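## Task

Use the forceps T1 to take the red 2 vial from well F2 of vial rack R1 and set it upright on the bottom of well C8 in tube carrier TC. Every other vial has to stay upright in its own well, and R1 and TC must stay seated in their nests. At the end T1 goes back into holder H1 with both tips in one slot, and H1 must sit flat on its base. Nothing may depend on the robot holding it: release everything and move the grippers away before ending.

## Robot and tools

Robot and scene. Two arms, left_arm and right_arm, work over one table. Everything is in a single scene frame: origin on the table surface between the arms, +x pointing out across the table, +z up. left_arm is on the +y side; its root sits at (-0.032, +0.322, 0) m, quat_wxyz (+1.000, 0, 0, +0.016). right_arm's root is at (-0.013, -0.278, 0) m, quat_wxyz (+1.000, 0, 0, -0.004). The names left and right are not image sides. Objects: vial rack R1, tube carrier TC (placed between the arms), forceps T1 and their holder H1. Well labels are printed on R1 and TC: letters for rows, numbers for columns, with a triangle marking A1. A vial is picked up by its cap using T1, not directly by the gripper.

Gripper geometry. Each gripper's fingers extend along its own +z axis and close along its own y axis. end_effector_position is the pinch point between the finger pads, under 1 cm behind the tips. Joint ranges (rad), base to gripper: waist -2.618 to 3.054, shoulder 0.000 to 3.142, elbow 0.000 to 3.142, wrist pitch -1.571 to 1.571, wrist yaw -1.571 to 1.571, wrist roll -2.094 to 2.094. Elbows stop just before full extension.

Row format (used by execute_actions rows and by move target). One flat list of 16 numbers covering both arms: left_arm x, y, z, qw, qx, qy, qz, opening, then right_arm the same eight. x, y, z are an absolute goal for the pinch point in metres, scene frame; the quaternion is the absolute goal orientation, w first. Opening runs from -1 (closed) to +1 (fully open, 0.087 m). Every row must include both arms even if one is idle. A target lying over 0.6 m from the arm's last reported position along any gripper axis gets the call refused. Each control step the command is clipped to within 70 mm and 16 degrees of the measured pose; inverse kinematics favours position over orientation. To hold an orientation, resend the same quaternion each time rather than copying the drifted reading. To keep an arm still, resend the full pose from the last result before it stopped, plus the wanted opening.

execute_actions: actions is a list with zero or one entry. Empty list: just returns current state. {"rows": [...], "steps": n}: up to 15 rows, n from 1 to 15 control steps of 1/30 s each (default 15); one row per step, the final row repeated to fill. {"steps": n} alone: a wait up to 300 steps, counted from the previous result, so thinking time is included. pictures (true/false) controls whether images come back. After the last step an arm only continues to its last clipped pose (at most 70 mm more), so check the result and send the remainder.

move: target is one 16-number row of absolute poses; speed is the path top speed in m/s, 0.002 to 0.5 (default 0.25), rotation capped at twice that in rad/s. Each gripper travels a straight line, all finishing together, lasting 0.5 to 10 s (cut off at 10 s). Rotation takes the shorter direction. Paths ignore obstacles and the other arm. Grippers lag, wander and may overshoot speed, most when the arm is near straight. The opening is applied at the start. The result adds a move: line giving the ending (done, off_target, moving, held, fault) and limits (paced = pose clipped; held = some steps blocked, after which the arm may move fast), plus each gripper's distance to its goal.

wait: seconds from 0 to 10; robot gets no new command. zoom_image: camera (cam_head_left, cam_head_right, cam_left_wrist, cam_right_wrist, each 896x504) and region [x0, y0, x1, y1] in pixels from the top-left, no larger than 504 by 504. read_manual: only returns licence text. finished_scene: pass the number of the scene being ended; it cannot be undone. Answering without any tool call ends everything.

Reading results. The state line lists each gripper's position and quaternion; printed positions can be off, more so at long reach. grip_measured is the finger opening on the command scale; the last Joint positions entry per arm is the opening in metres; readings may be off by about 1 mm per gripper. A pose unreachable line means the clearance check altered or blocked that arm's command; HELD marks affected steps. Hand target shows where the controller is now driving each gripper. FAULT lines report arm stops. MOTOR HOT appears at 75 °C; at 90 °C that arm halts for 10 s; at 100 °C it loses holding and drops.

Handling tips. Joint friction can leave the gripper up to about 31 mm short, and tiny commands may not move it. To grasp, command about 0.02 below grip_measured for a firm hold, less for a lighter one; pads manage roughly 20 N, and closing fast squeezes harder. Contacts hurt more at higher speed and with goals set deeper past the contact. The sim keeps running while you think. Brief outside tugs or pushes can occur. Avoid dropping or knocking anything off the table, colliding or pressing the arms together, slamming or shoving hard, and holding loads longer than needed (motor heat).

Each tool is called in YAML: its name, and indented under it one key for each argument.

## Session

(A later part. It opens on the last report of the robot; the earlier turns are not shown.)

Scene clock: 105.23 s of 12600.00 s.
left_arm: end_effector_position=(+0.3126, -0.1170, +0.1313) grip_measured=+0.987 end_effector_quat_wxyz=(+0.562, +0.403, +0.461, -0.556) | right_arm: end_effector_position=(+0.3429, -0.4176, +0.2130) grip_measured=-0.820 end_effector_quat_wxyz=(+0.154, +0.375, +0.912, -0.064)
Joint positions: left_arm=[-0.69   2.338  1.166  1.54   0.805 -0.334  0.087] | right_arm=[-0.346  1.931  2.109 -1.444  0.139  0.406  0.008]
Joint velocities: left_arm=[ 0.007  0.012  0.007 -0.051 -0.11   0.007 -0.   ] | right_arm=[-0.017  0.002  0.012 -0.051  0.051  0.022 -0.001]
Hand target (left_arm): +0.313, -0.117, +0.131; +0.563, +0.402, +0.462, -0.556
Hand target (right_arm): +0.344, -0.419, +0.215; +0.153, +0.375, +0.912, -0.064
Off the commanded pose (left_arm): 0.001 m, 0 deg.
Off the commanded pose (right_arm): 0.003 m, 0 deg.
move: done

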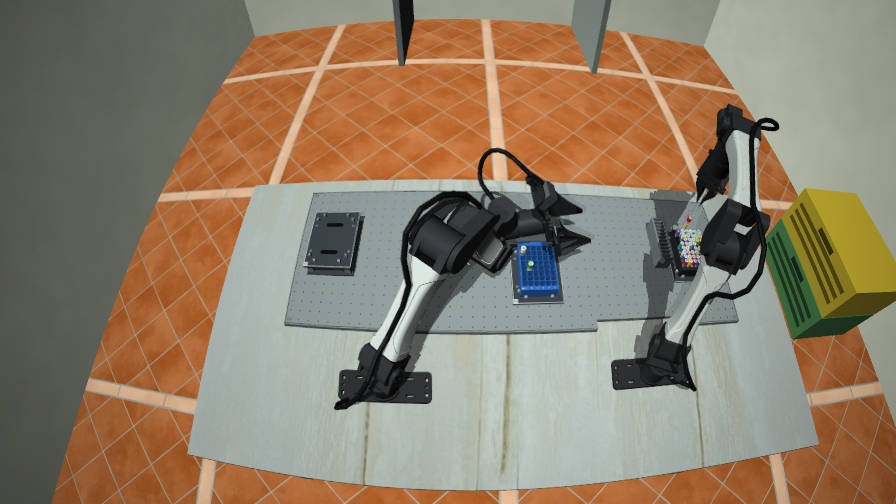

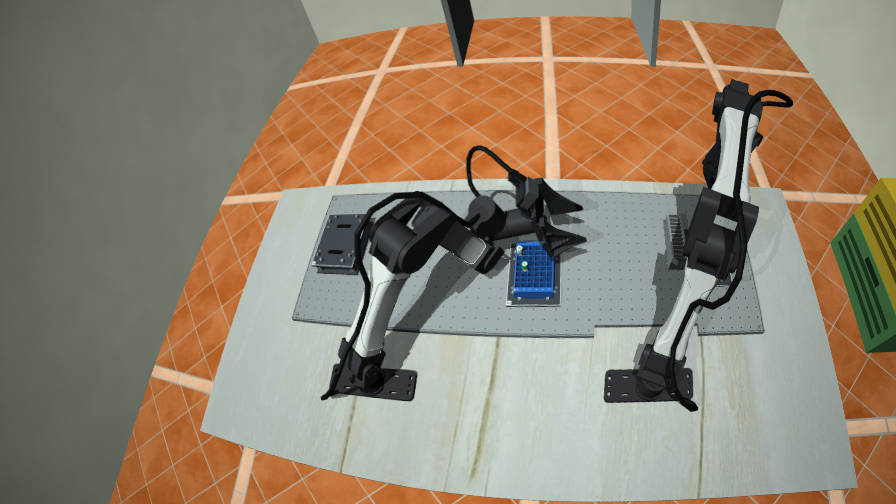

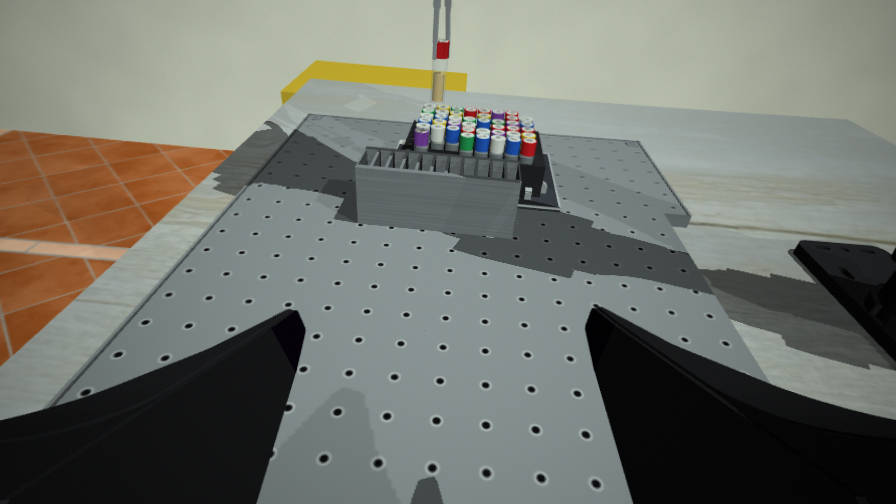

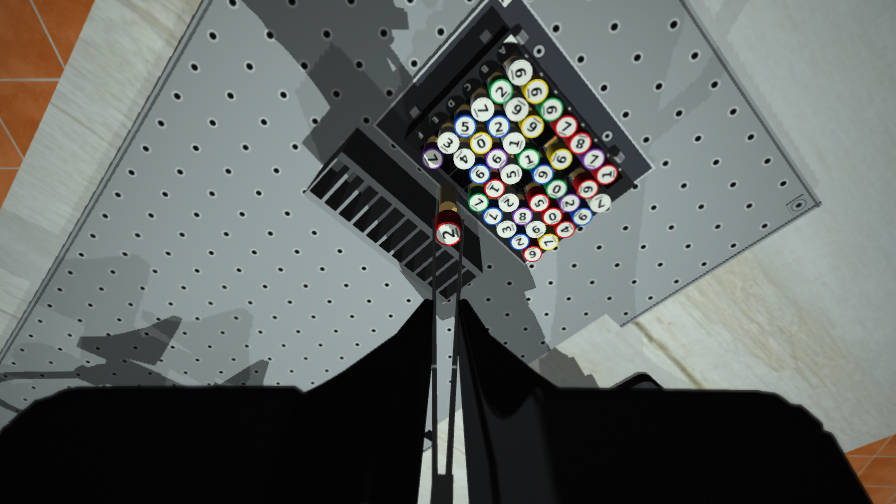

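move:
  target: [0.30,0.17,0.13,0.54,0.45,0.45,-0.54,1,0.30,-0.025,0.205,0.164,0,0.986,0,-0.825]
  speed: 0.15

Scene clock: 109.20 s of 12600.00 s.
left_arm: end_effector_position=(+0.3073, +0.1681, +0.1267) grip_measured=+0.987 end_effector_quat_wxyz=(+0.517, +0.474, +0.523, -0.485) | right_arm: end_effector_position=(+0.2952, -0.0229, +0.2022) grip_measured=-0.820 end_effector_quat_wxyz=(+0.165, -0.001, +0.986, +0.017)
Joint positions: left_arm=[ 0.035  1.959  0.719  1.543  1.556 -0.32   0.087] | right_arm=[ 0.716  2.002  2.167 -1.458  0.188  0.681  0.008]
Joint velocities: left_arm=[ 0.007 -0.017 -0.032 -0.007  0.007  0.007 -0.   ] | right_arm=[-0.012 -0.012 -0.002 -0.022 -0.066 -0.051 -0.001]
Hand target (left_arm): +0.301, +0.170, +0.129; +0.519, +0.477, +0.521, -0.482
Hand target (right_arm): +0.296, -0.022, +0.205; +0.169, +0.002, +0.986, +0.013
Off the commanded pose (left_arm): 0.008 m, 11 deg.
Off the commanded pose (right_arm): 0.006 m, 2 deg.
joint sent to its limit (left arm) — the command would take joint 4 (wrist pitch) past its upper limit and joint 5 (wrist yaw) past its upper limit, so those joints were sent only as far as their limits.
move: off_target (left_arm)

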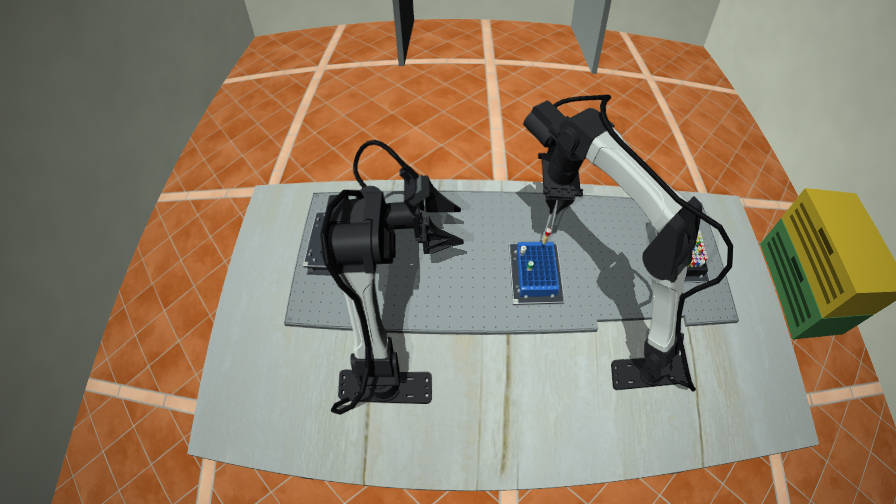

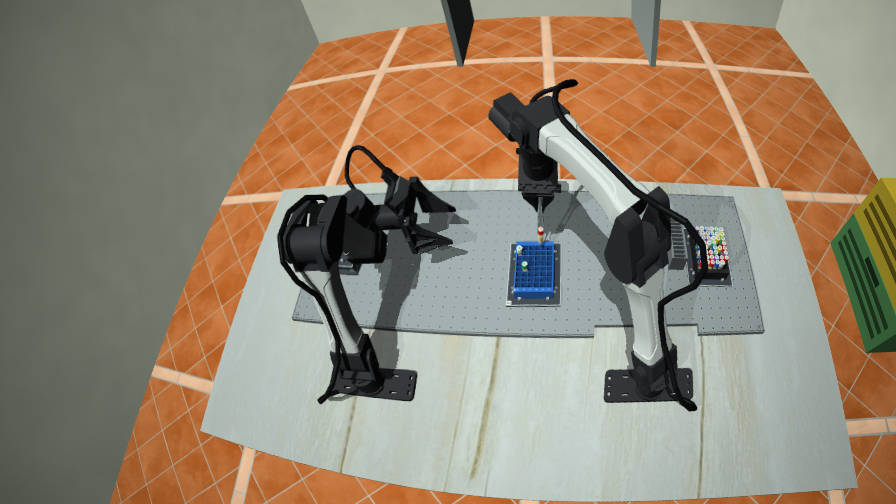

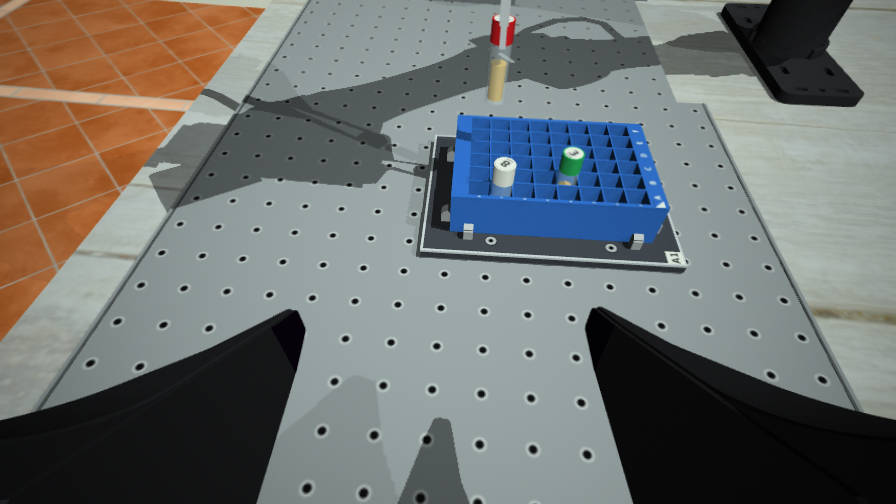

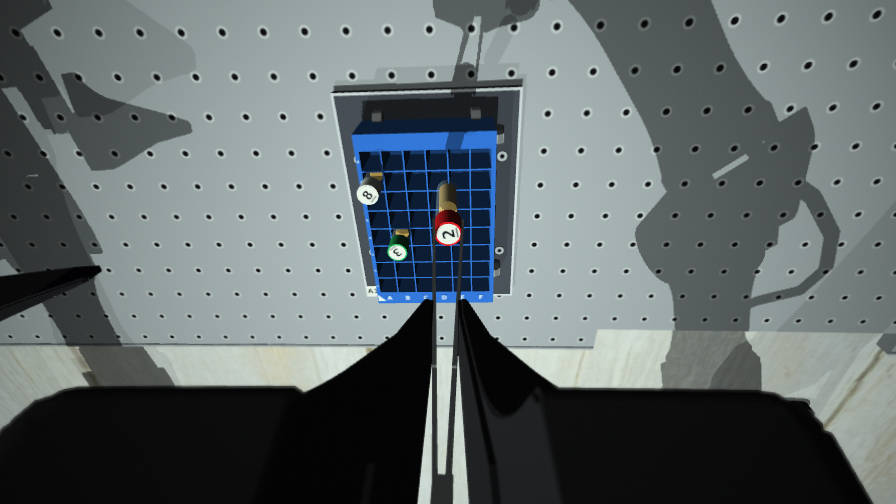

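move:
  target: [0.3073,0.1681,0.1267,0.517,0.474,0.523,-0.485,1,0.302,0.0,0.182,0.164,0,0.986,0,-0.825]
  speed: 0.03

Scene clock: 111.17 s of 12600.00 s.
left_arm: end_effector_position=(+0.3071, +0.1681, +0.1267) grip_measured=+0.987 end_effector_quat_wxyz=(+0.516, +0.474, +0.523, -0.485) | right_arm: end_effector_position=(+0.2992, -0.0050, +0.1786) grip_measured=-0.820 end_effector_quat_wxyz=(+0.154, -0.001, +0.988, -0.002)
Joint positions: left_arm=[ 0.035  1.959  0.719  1.543  1.557 -0.32   0.087] | right_arm=[ 0.749  2.094  2.212 -1.46   0.209  0.716  0.008]
Joint velocities: left_arm=[-0.002 -0.012 -0.002 -0.051  0.022 -0.095  0.   ] | right_arm=[ 0.002  0.002  0.027 -0.037 -0.007  0.066 -0.001]
Hand target (left_arm): +0.307, +0.168, +0.127; +0.517, +0.474, +0.523, -0.485
Hand target (right_arm): +0.302, +0.000, +0.182; +0.164, -0.000, +0.986, +0.001
Off the commanded pose (left_arm): 0.000 m, 0 deg.
Off the commanded pose (right_arm): 0.007 m, 1 deg.
move: done

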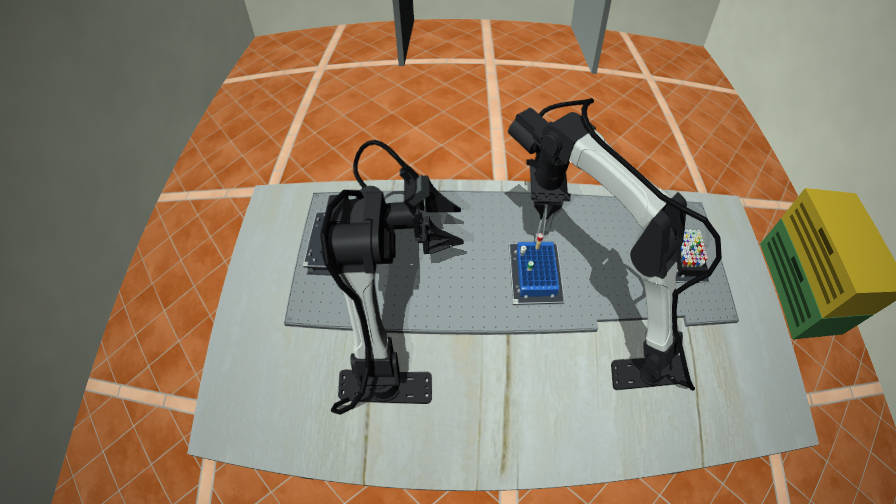

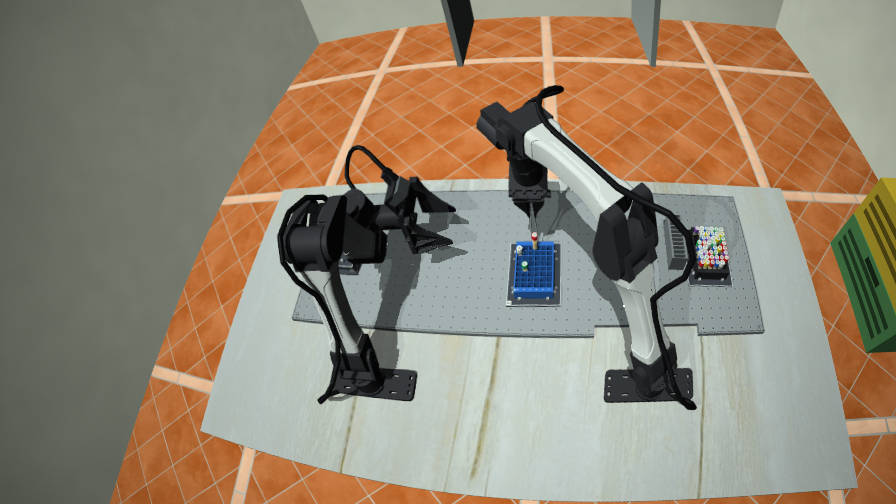

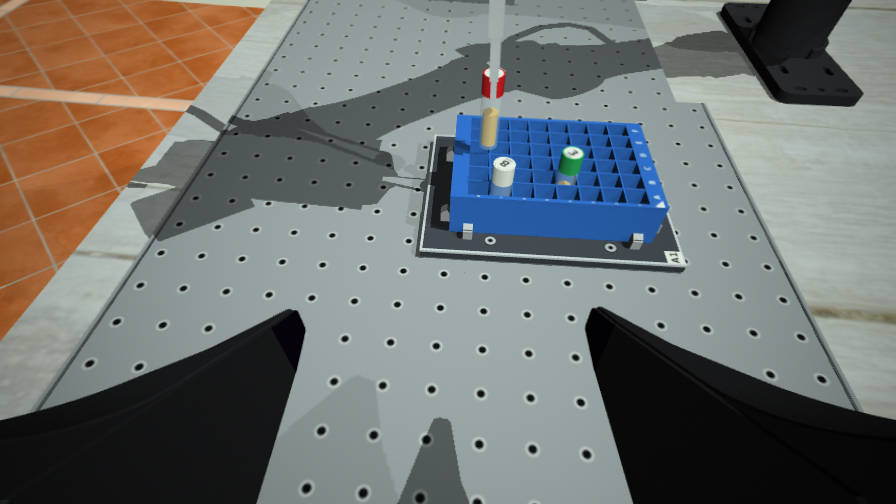

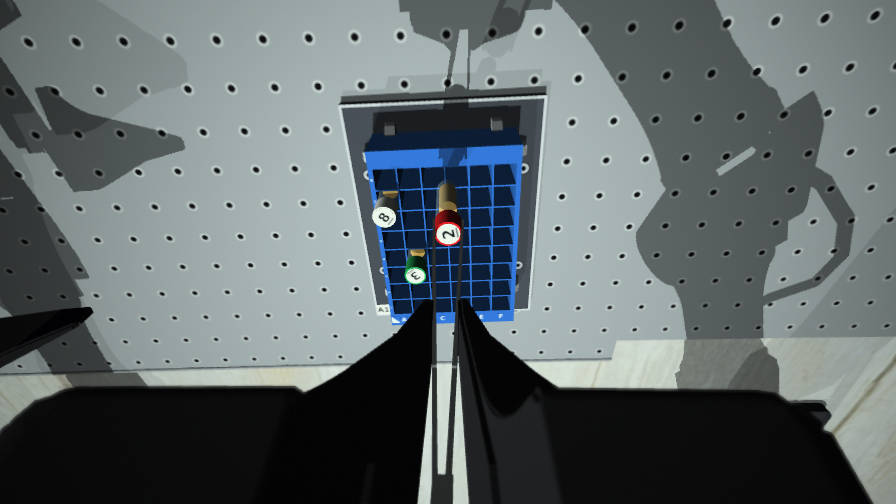

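Need y +8, x +5.

move:
  target: [0.3073,0.1681,0.1267,0.517,0.474,0.523,-0.485,1,0.307,0.008,0.184,0.164,0,0.986,0,-0.825]
  speed: 0.015

zoom_image:
  camera: "cam_left_wrist"
  region: [420, 60, 580, 210]

zoom_image:
  camera: "cam_right_wrist"
  region: [370, 140, 530, 260]

Scene clock: 113.40 s of 12600.00 s.
left_arm: end_effector_position=(+0.3071, +0.1681, +0.1267) grip_measured=+0.987 end_effector_quat_wxyz=(+0.516, +0.474, +0.523, -0.485) | right_arm: end_effector_position=(+0.3076, +0.0053, +0.1825) grip_measured=-0.820 end_effector_quat_wxyz=(+0.161, +0.001, +0.987, +0.004)
Joint positions: left_arm=[ 0.035  1.959  0.719  1.543  1.557 -0.32   0.087] | right_arm=[ 0.754  2.152  2.318 -1.49   0.213  0.722  0.008]
Joint velocities: left_arm=[-0.002  0.007 -0.007 -0.022 -0.051 -0.037  0.001] | right_arm=[-0.007 -0.007  0.002 -0.022 -0.037 -0.066 -0.   ]
Hand target (left_arm): +0.307, +0.168, +0.127; +0.517, +0.474, +0.523, -0.485
Hand target (right_arm): +0.307, +0.008, +0.184; +0.165, +0.000, +0.986, +0.000
Off the commanded pose (left_arm): 0.000 m, 0 deg.
Off the commanded pose (right_arm): 0.003 m, 1 deg.
move: done

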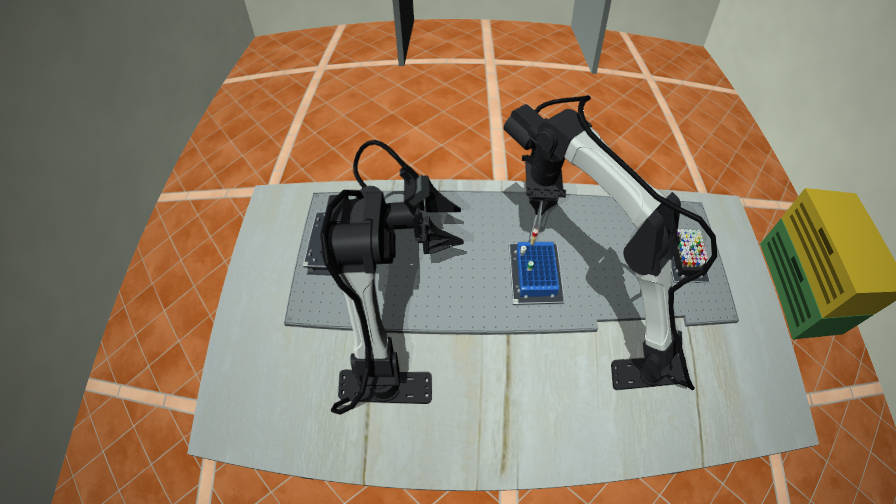

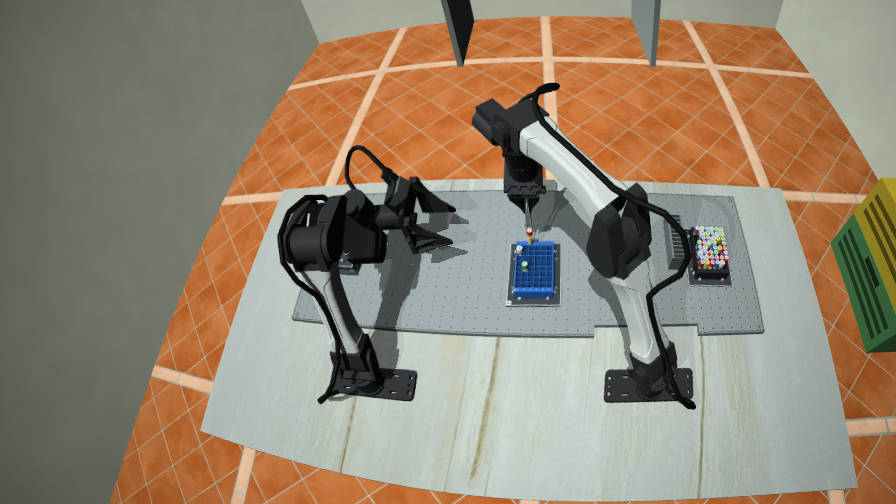

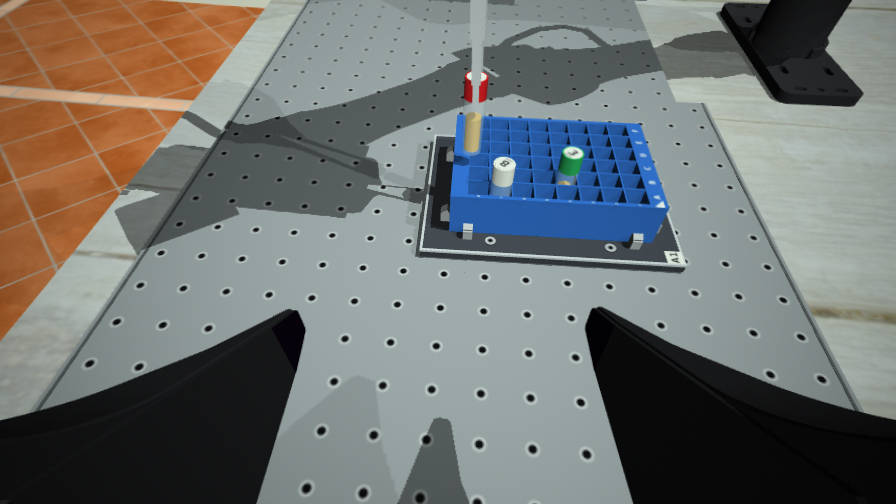

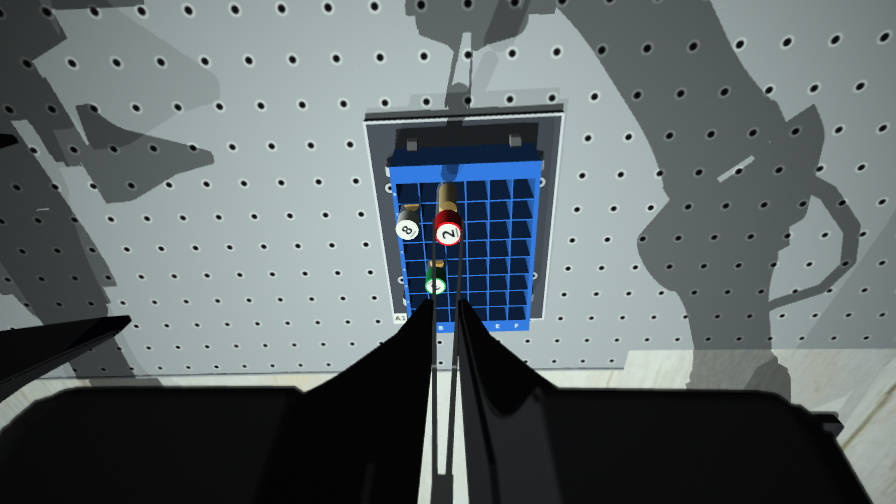

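Region (420, 60, 580, 210) of cam_left_wrist's 896x504 image, scaled by 3.150, with more detail than that image has; it fills the top 472 rows of this view, and the rest is white.

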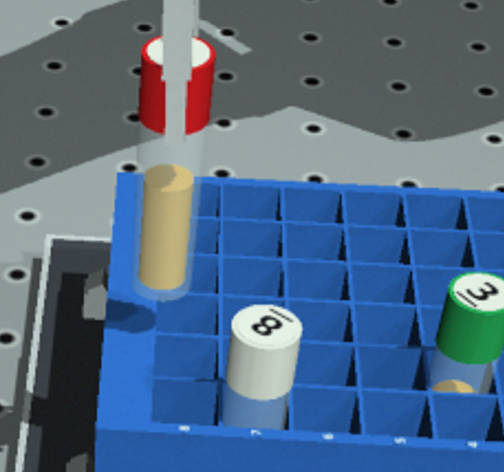

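Region (370, 140, 530, 260) of cam_right_wrist's 896x504 image, scaled by 3.150, with more detail than that image has; it fills the top 378 rows of this view, and the rest is white.

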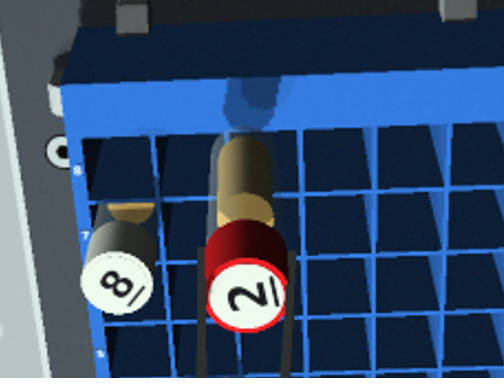

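move:
  target: [0.3073,0.1681,0.1267,0.517,0.474,0.523,-0.485,1,0.301,0.004,0.181,0.164,0,0.986,0,-0.825]
  speed: 0.015

Scene clock: 116.73 s of 12600.00 s.
left_arm: end_effector_position=(+0.3071, +0.1681, +0.1267) grip_measured=+0.987 end_effector_quat_wxyz=(+0.516, +0.474, +0.523, -0.485) | right_arm: end_effector_position=(+0.3031, +0.0011, +0.1770) grip_measured=-0.820 end_effector_quat_wxyz=(+0.153, +0.001, +0.988, -0.004)
Joint positions: left_arm=[ 0.035  1.959  0.719  1.543  1.557 -0.32   0.087] | right_arm=[ 0.754  2.139  2.277 -1.486  0.213  0.725  0.008]
Joint velocities: left_arm=[-0.002 -0.017 -0.002 -0.081 -0.007 -0.037 -0.001] | right_arm=[-0.017 -0.007  0.012  0.022  0.007  0.037 -0.   ]
Hand target (left_arm): +0.307, +0.168, +0.127; +0.517, +0.474, +0.523, -0.485
Hand target (right_arm): +0.301, +0.004, +0.181; +0.164, -0.000, +0.987, -0.000
Off the commanded pose (left_arm): 0.000 m, 0 deg.
Off the commanded pose (right_arm): 0.005 m, 1 deg.
move: done

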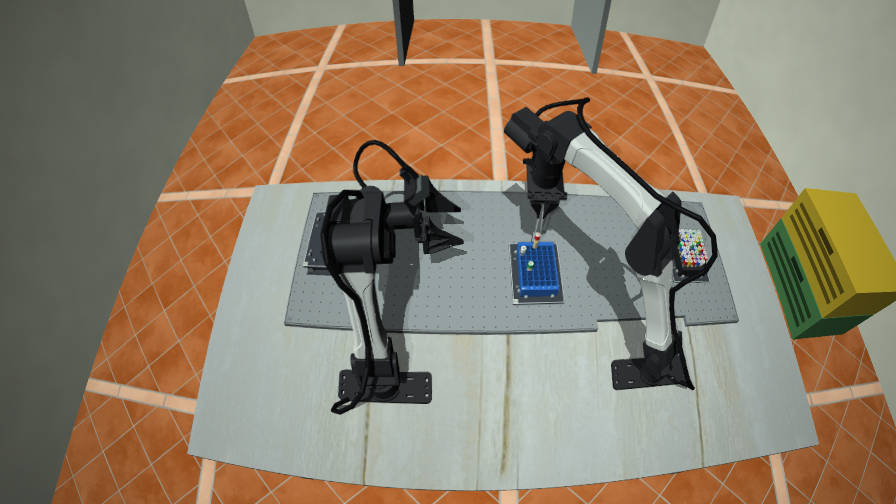

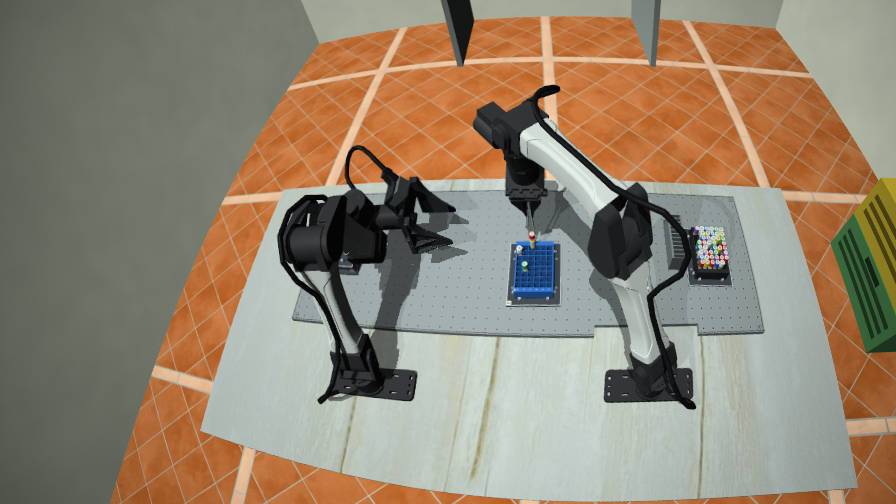

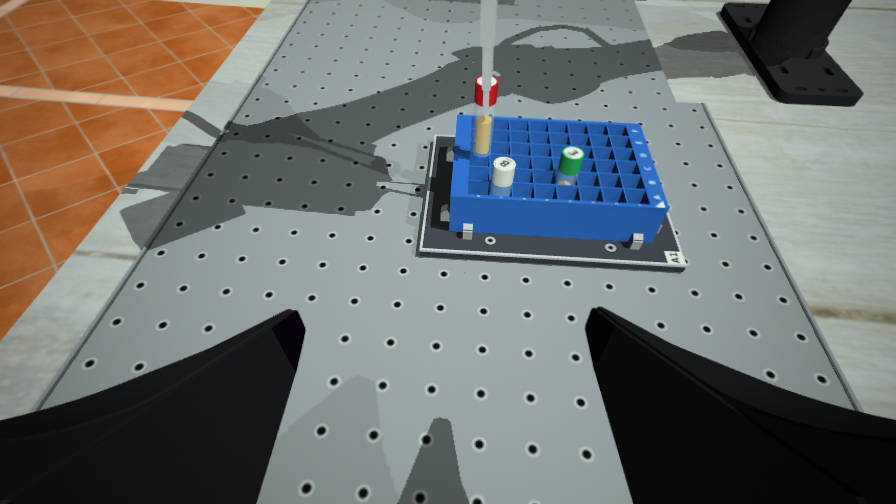

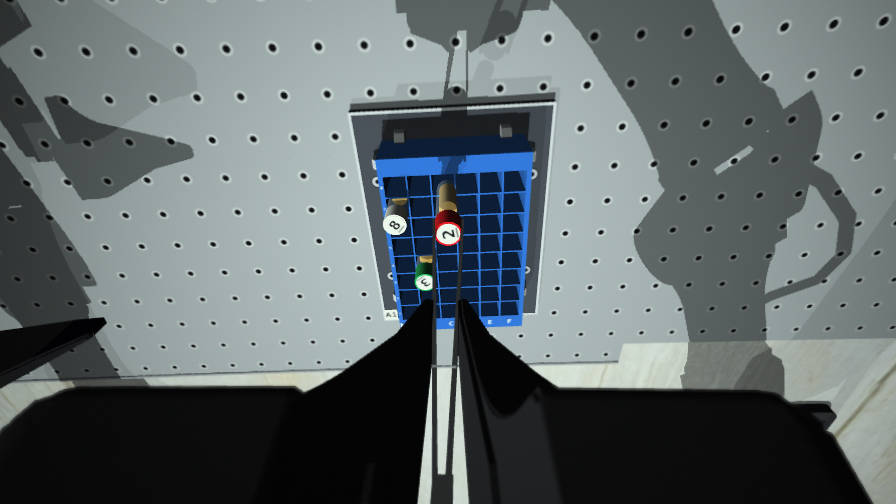

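move:
  target: [0.3073,0.1681,0.1267,0.517,0.474,0.523,-0.485,1,0.3015,0.0055,0.181,0.166,0,0.986,0.006,-0.825]
  speed: 0.01

Scene clock: 120.73 s of 12600.00 s.
left_arm: end_effector_position=(+0.3071, +0.1681, +0.1267) grip_measured=+0.987 end_effector_quat_wxyz=(+0.516, +0.474, +0.523, -0.485) | right_arm: end_effector_position=(+0.3041, +0.0020, +0.1761) grip_measured=-0.820 end_effector_quat_wxyz=(+0.155, +0.001, +0.988, -0.002)
Joint positions: left_arm=[ 0.035  1.959  0.719  1.543  1.557 -0.32   0.087] | right_arm=[ 0.754  2.133  2.263 -1.471  0.213  0.725  0.008]
Joint velocities: left_arm=[-0.017 -0.002  0.012  0.095 -0.066 -0.037 -0.001] | right_arm=[-0.012 -0.002 -0.002  0.022  0.051 -0.081  0.001]
Hand target (left_arm): +0.307, +0.168, +0.127; +0.517, +0.474, +0.523, -0.485
Hand target (right_arm): +0.301, +0.005, +0.181; +0.165, +0.000, +0.986, +0.006
Off the commanded pose (left_arm): 0.000 m, 0 deg.
Off the commanded pose (right_arm): 0.007 m, 2 deg.
move: done

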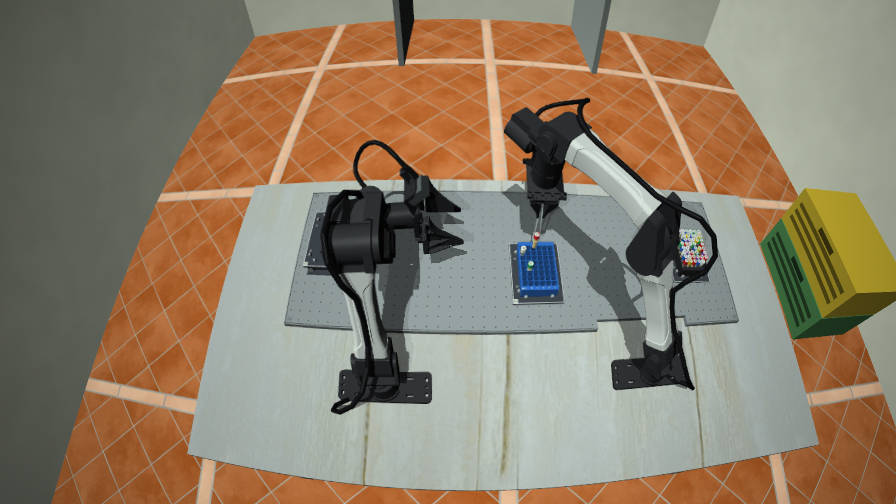

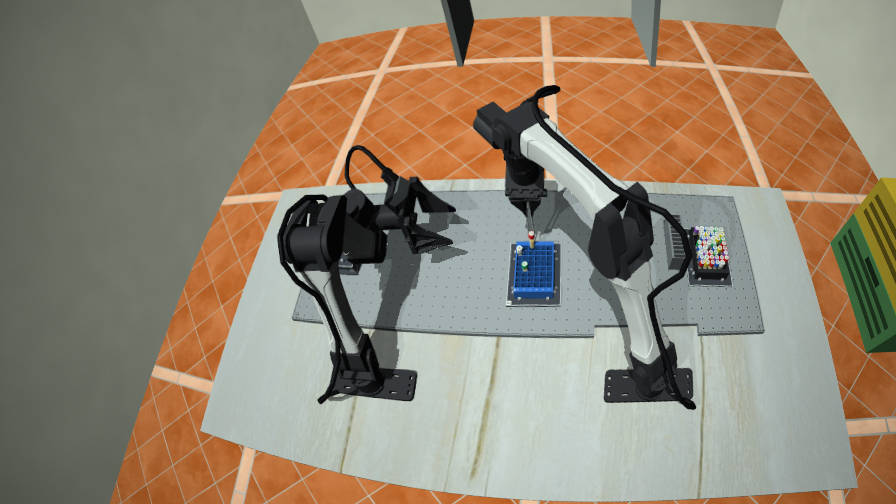

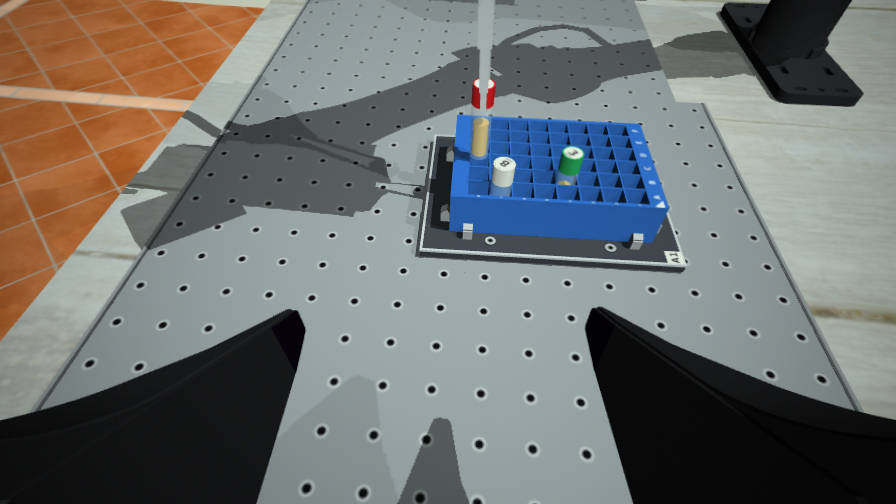

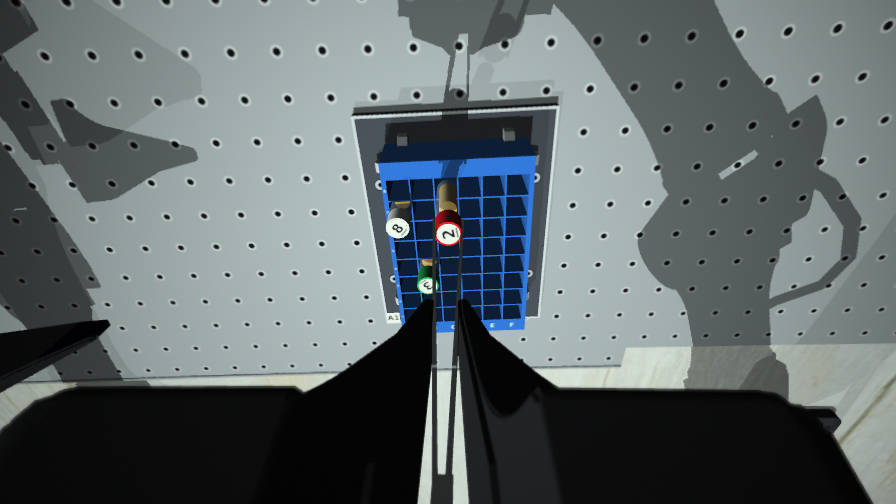

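Close enough; descend partway.

move:
  target: [0.3073,0.1681,0.1267,0.517,0.474,0.523,-0.485,1,0.3005,0.0065,0.165,0.166,0,0.986,0.006,-0.825]
  speed: 0.01

zoom_image:
  camera: "cam_left_wrist"
  region: [420, 60, 580, 210]

Scene clock: 123.27 s of 12600.00 s.
left_arm: end_effector_position=(+0.3071, +0.1681, +0.1267) grip_measured=+0.987 end_effector_quat_wxyz=(+0.516, +0.474, +0.523, -0.485) | right_arm: end_effector_position=(+0.3024, +0.0036, +0.1712) grip_measured=-0.820 end_effector_quat_wxyz=(+0.165, +0.001, +0.986, +0.007)
Joint positions: left_arm=[ 0.035  1.959  0.719  1.543  1.557 -0.32   0.087] | right_arm=[ 0.759  2.084  2.162 -1.394  0.213  0.726  0.008]
Joint velocities: left_arm=[ 0.007  0.002  0.012  0.037  0.007  0.007 -0.   ] | right_arm=[ 0.002 -0.002  0.012 -0.007 -0.022  0.007 -0.   ]
Hand target (left_arm): +0.307, +0.168, +0.127; +0.517, +0.474, +0.523, -0.485
Hand target (right_arm): +0.300, +0.007, +0.165; +0.166, +0.000, +0.986, +0.006
Off the commanded pose (left_arm): 0.000 m, 0 deg.
Off the commanded pose (right_arm): 0.007 m, 0 deg.
move: done

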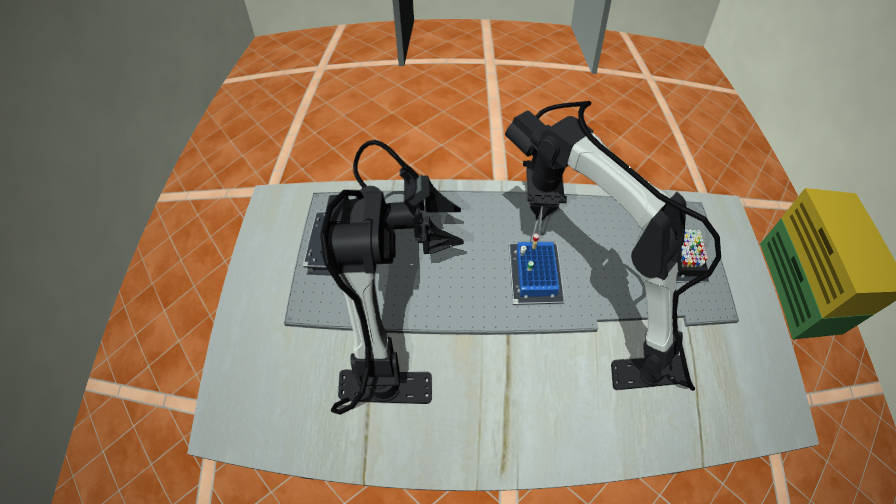

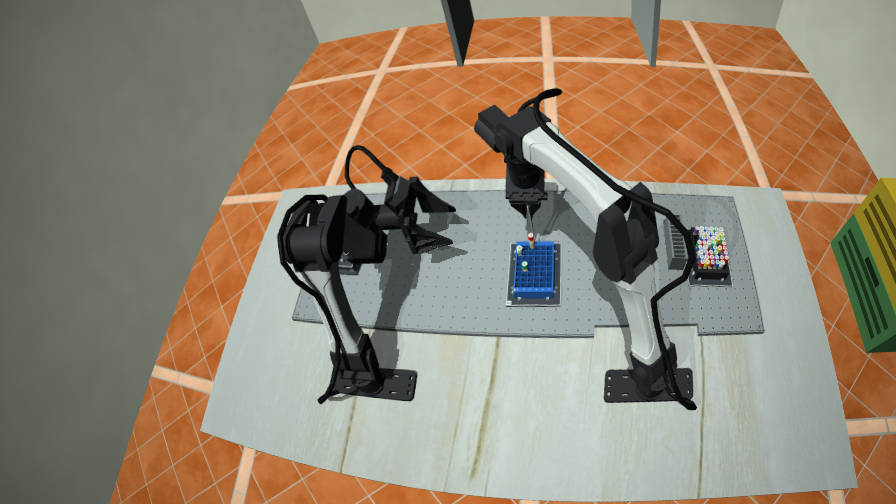

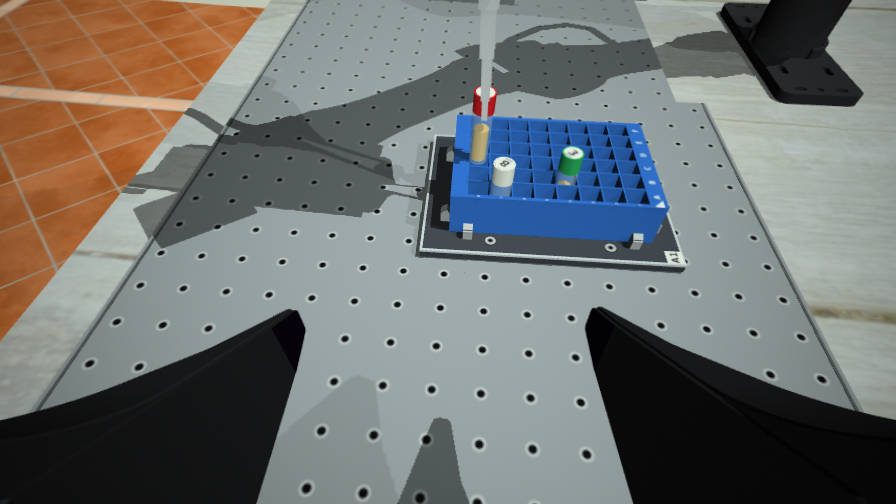

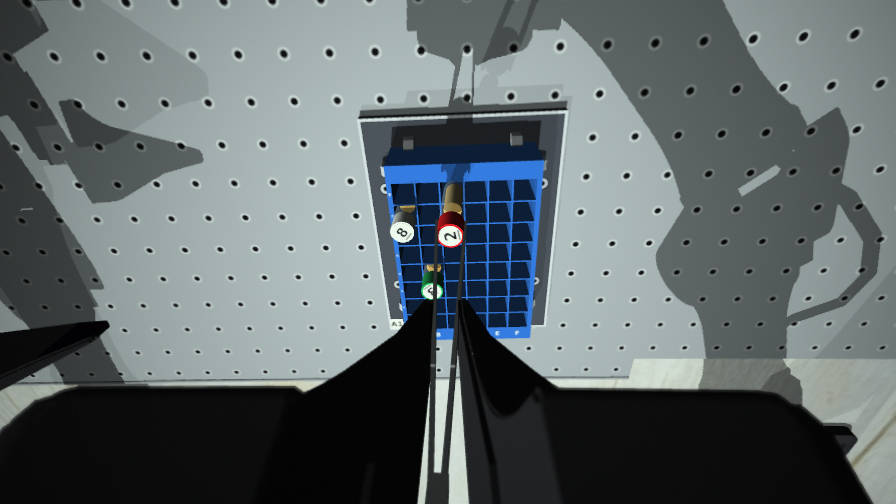

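Region (420, 60, 580, 210) of cam_left_wrist's 896x504 image, scaled by 3.150, with more detail than that image has; it fills the top 472 rows of this view, and the rest is white.

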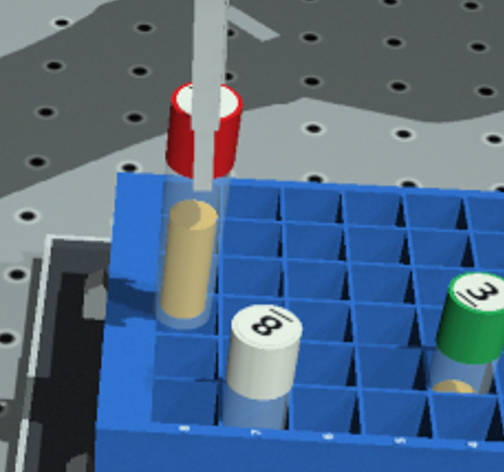

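move:
  target: [0.3073,0.1681,0.1267,0.517,0.474,0.523,-0.485,1,0.299,0.0065,0.176,0.160,0,0.987,0.006,-0.825]
  speed: 0.01

zoom_image:
  camera: "cam_left_wrist"
  region: [420, 60, 580, 210]

zoom_image:
  camera: "cam_right_wrist"
  region: [370, 140, 530, 260]

Scene clock: 125.33 s of 12600.00 s.
left_arm: end_effector_position=(+0.3071, +0.1681, +0.1267) grip_measured=+0.987 end_effector_quat_wxyz=(+0.516, +0.474, +0.523, -0.485) | right_arm: end_effector_position=(+0.3008, +0.0021, +0.1760) grip_measured=-0.820 end_effector_quat_wxyz=(+0.164, +0.001, +0.986, +0.007)
Joint positions: left_arm=[ 0.035  1.959  0.719  1.543  1.557 -0.32   0.087] | right_arm=[ 0.759  2.084  2.183 -1.416  0.213  0.727  0.008]
Joint velocities: left_arm=[-0.007  0.012  0.017 -0.022 -0.007 -0.037 -0.   ] | right_arm=[-0.002 -0.017  0.007  0.022  0.007 -0.007 -0.001]
Hand target (left_arm): +0.307, +0.168, +0.127; +0.517, +0.474, +0.523, -0.485
Hand target (right_arm): +0.299, +0.006, +0.176; +0.160, -0.000, +0.987, +0.006
Off the commanded pose (left_arm): 0.000 m, 0 deg.
Off the commanded pose (right_arm): 0.005 m, 0 deg.
move: done

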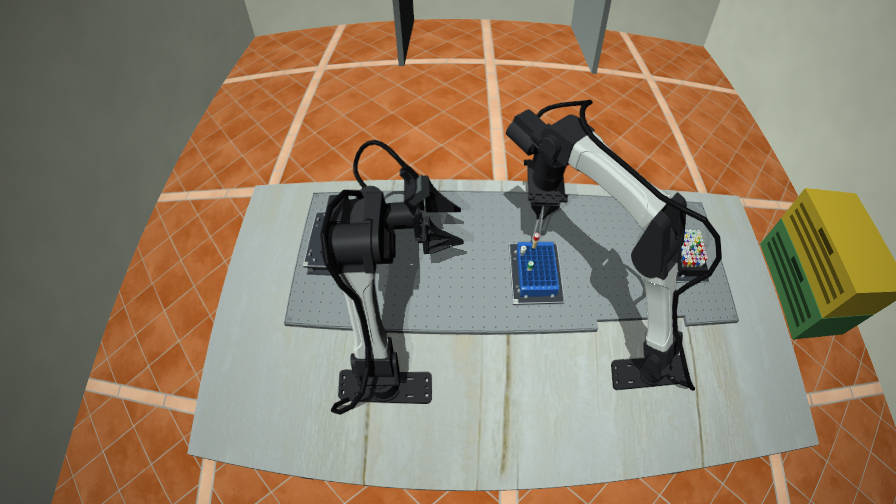

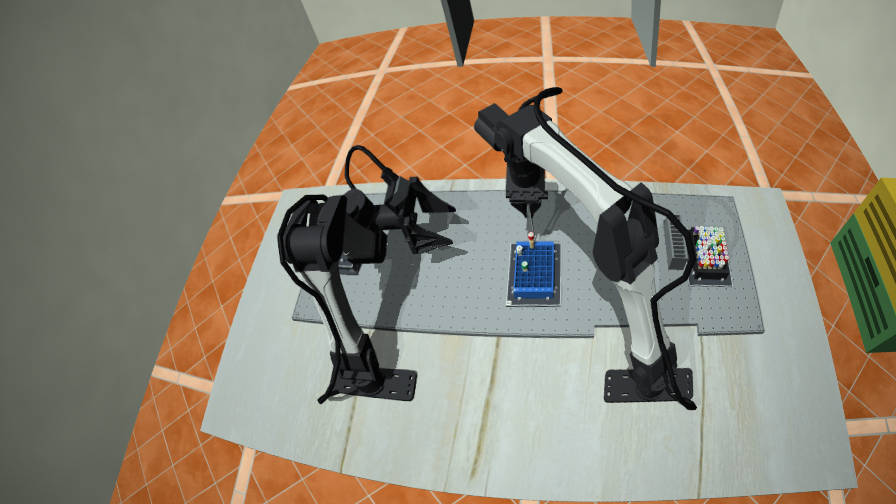

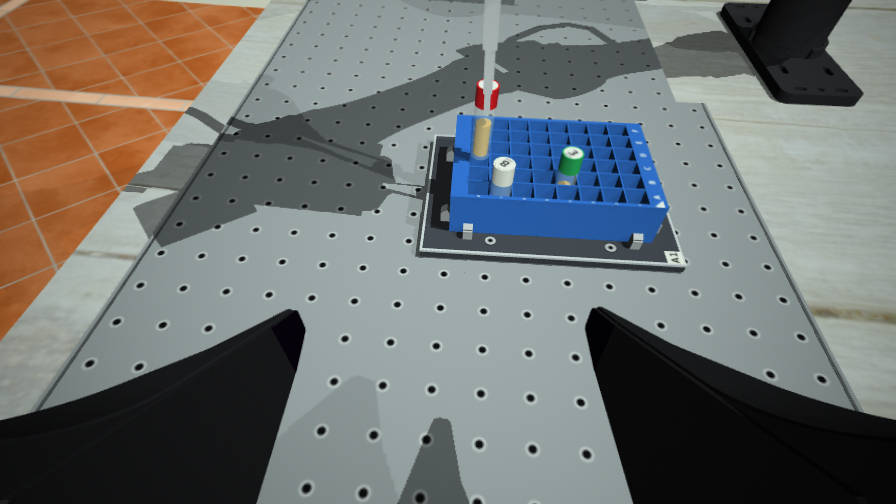

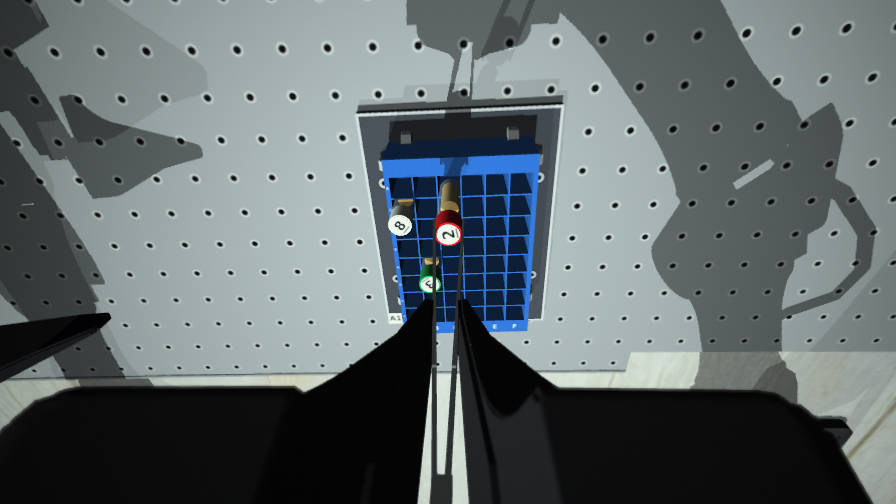

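Region (420, 60, 580, 210) of cam_left_wrist's 896x504 image, scaled by 3.150, with more detail than that image has; it fills the top 472 rows of this view, and the rest is white.

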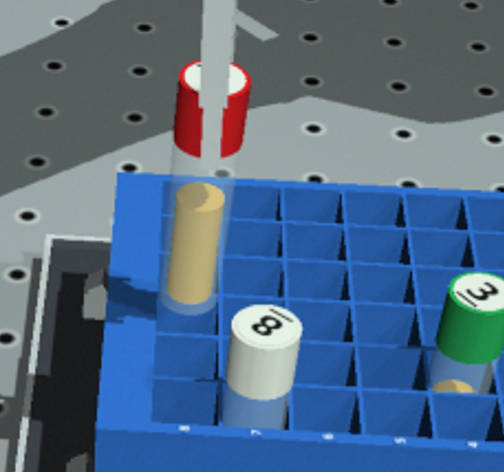

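Region (370, 140, 530, 260) of cam_right_wrist's 896x504 image, scaled by 3.150, with more detail than that image has; it fills the top 378 rows of this view, and the rest is white.

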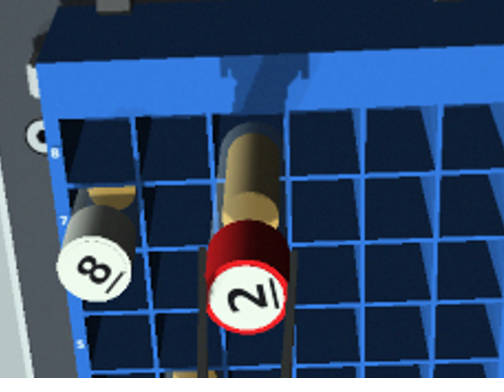

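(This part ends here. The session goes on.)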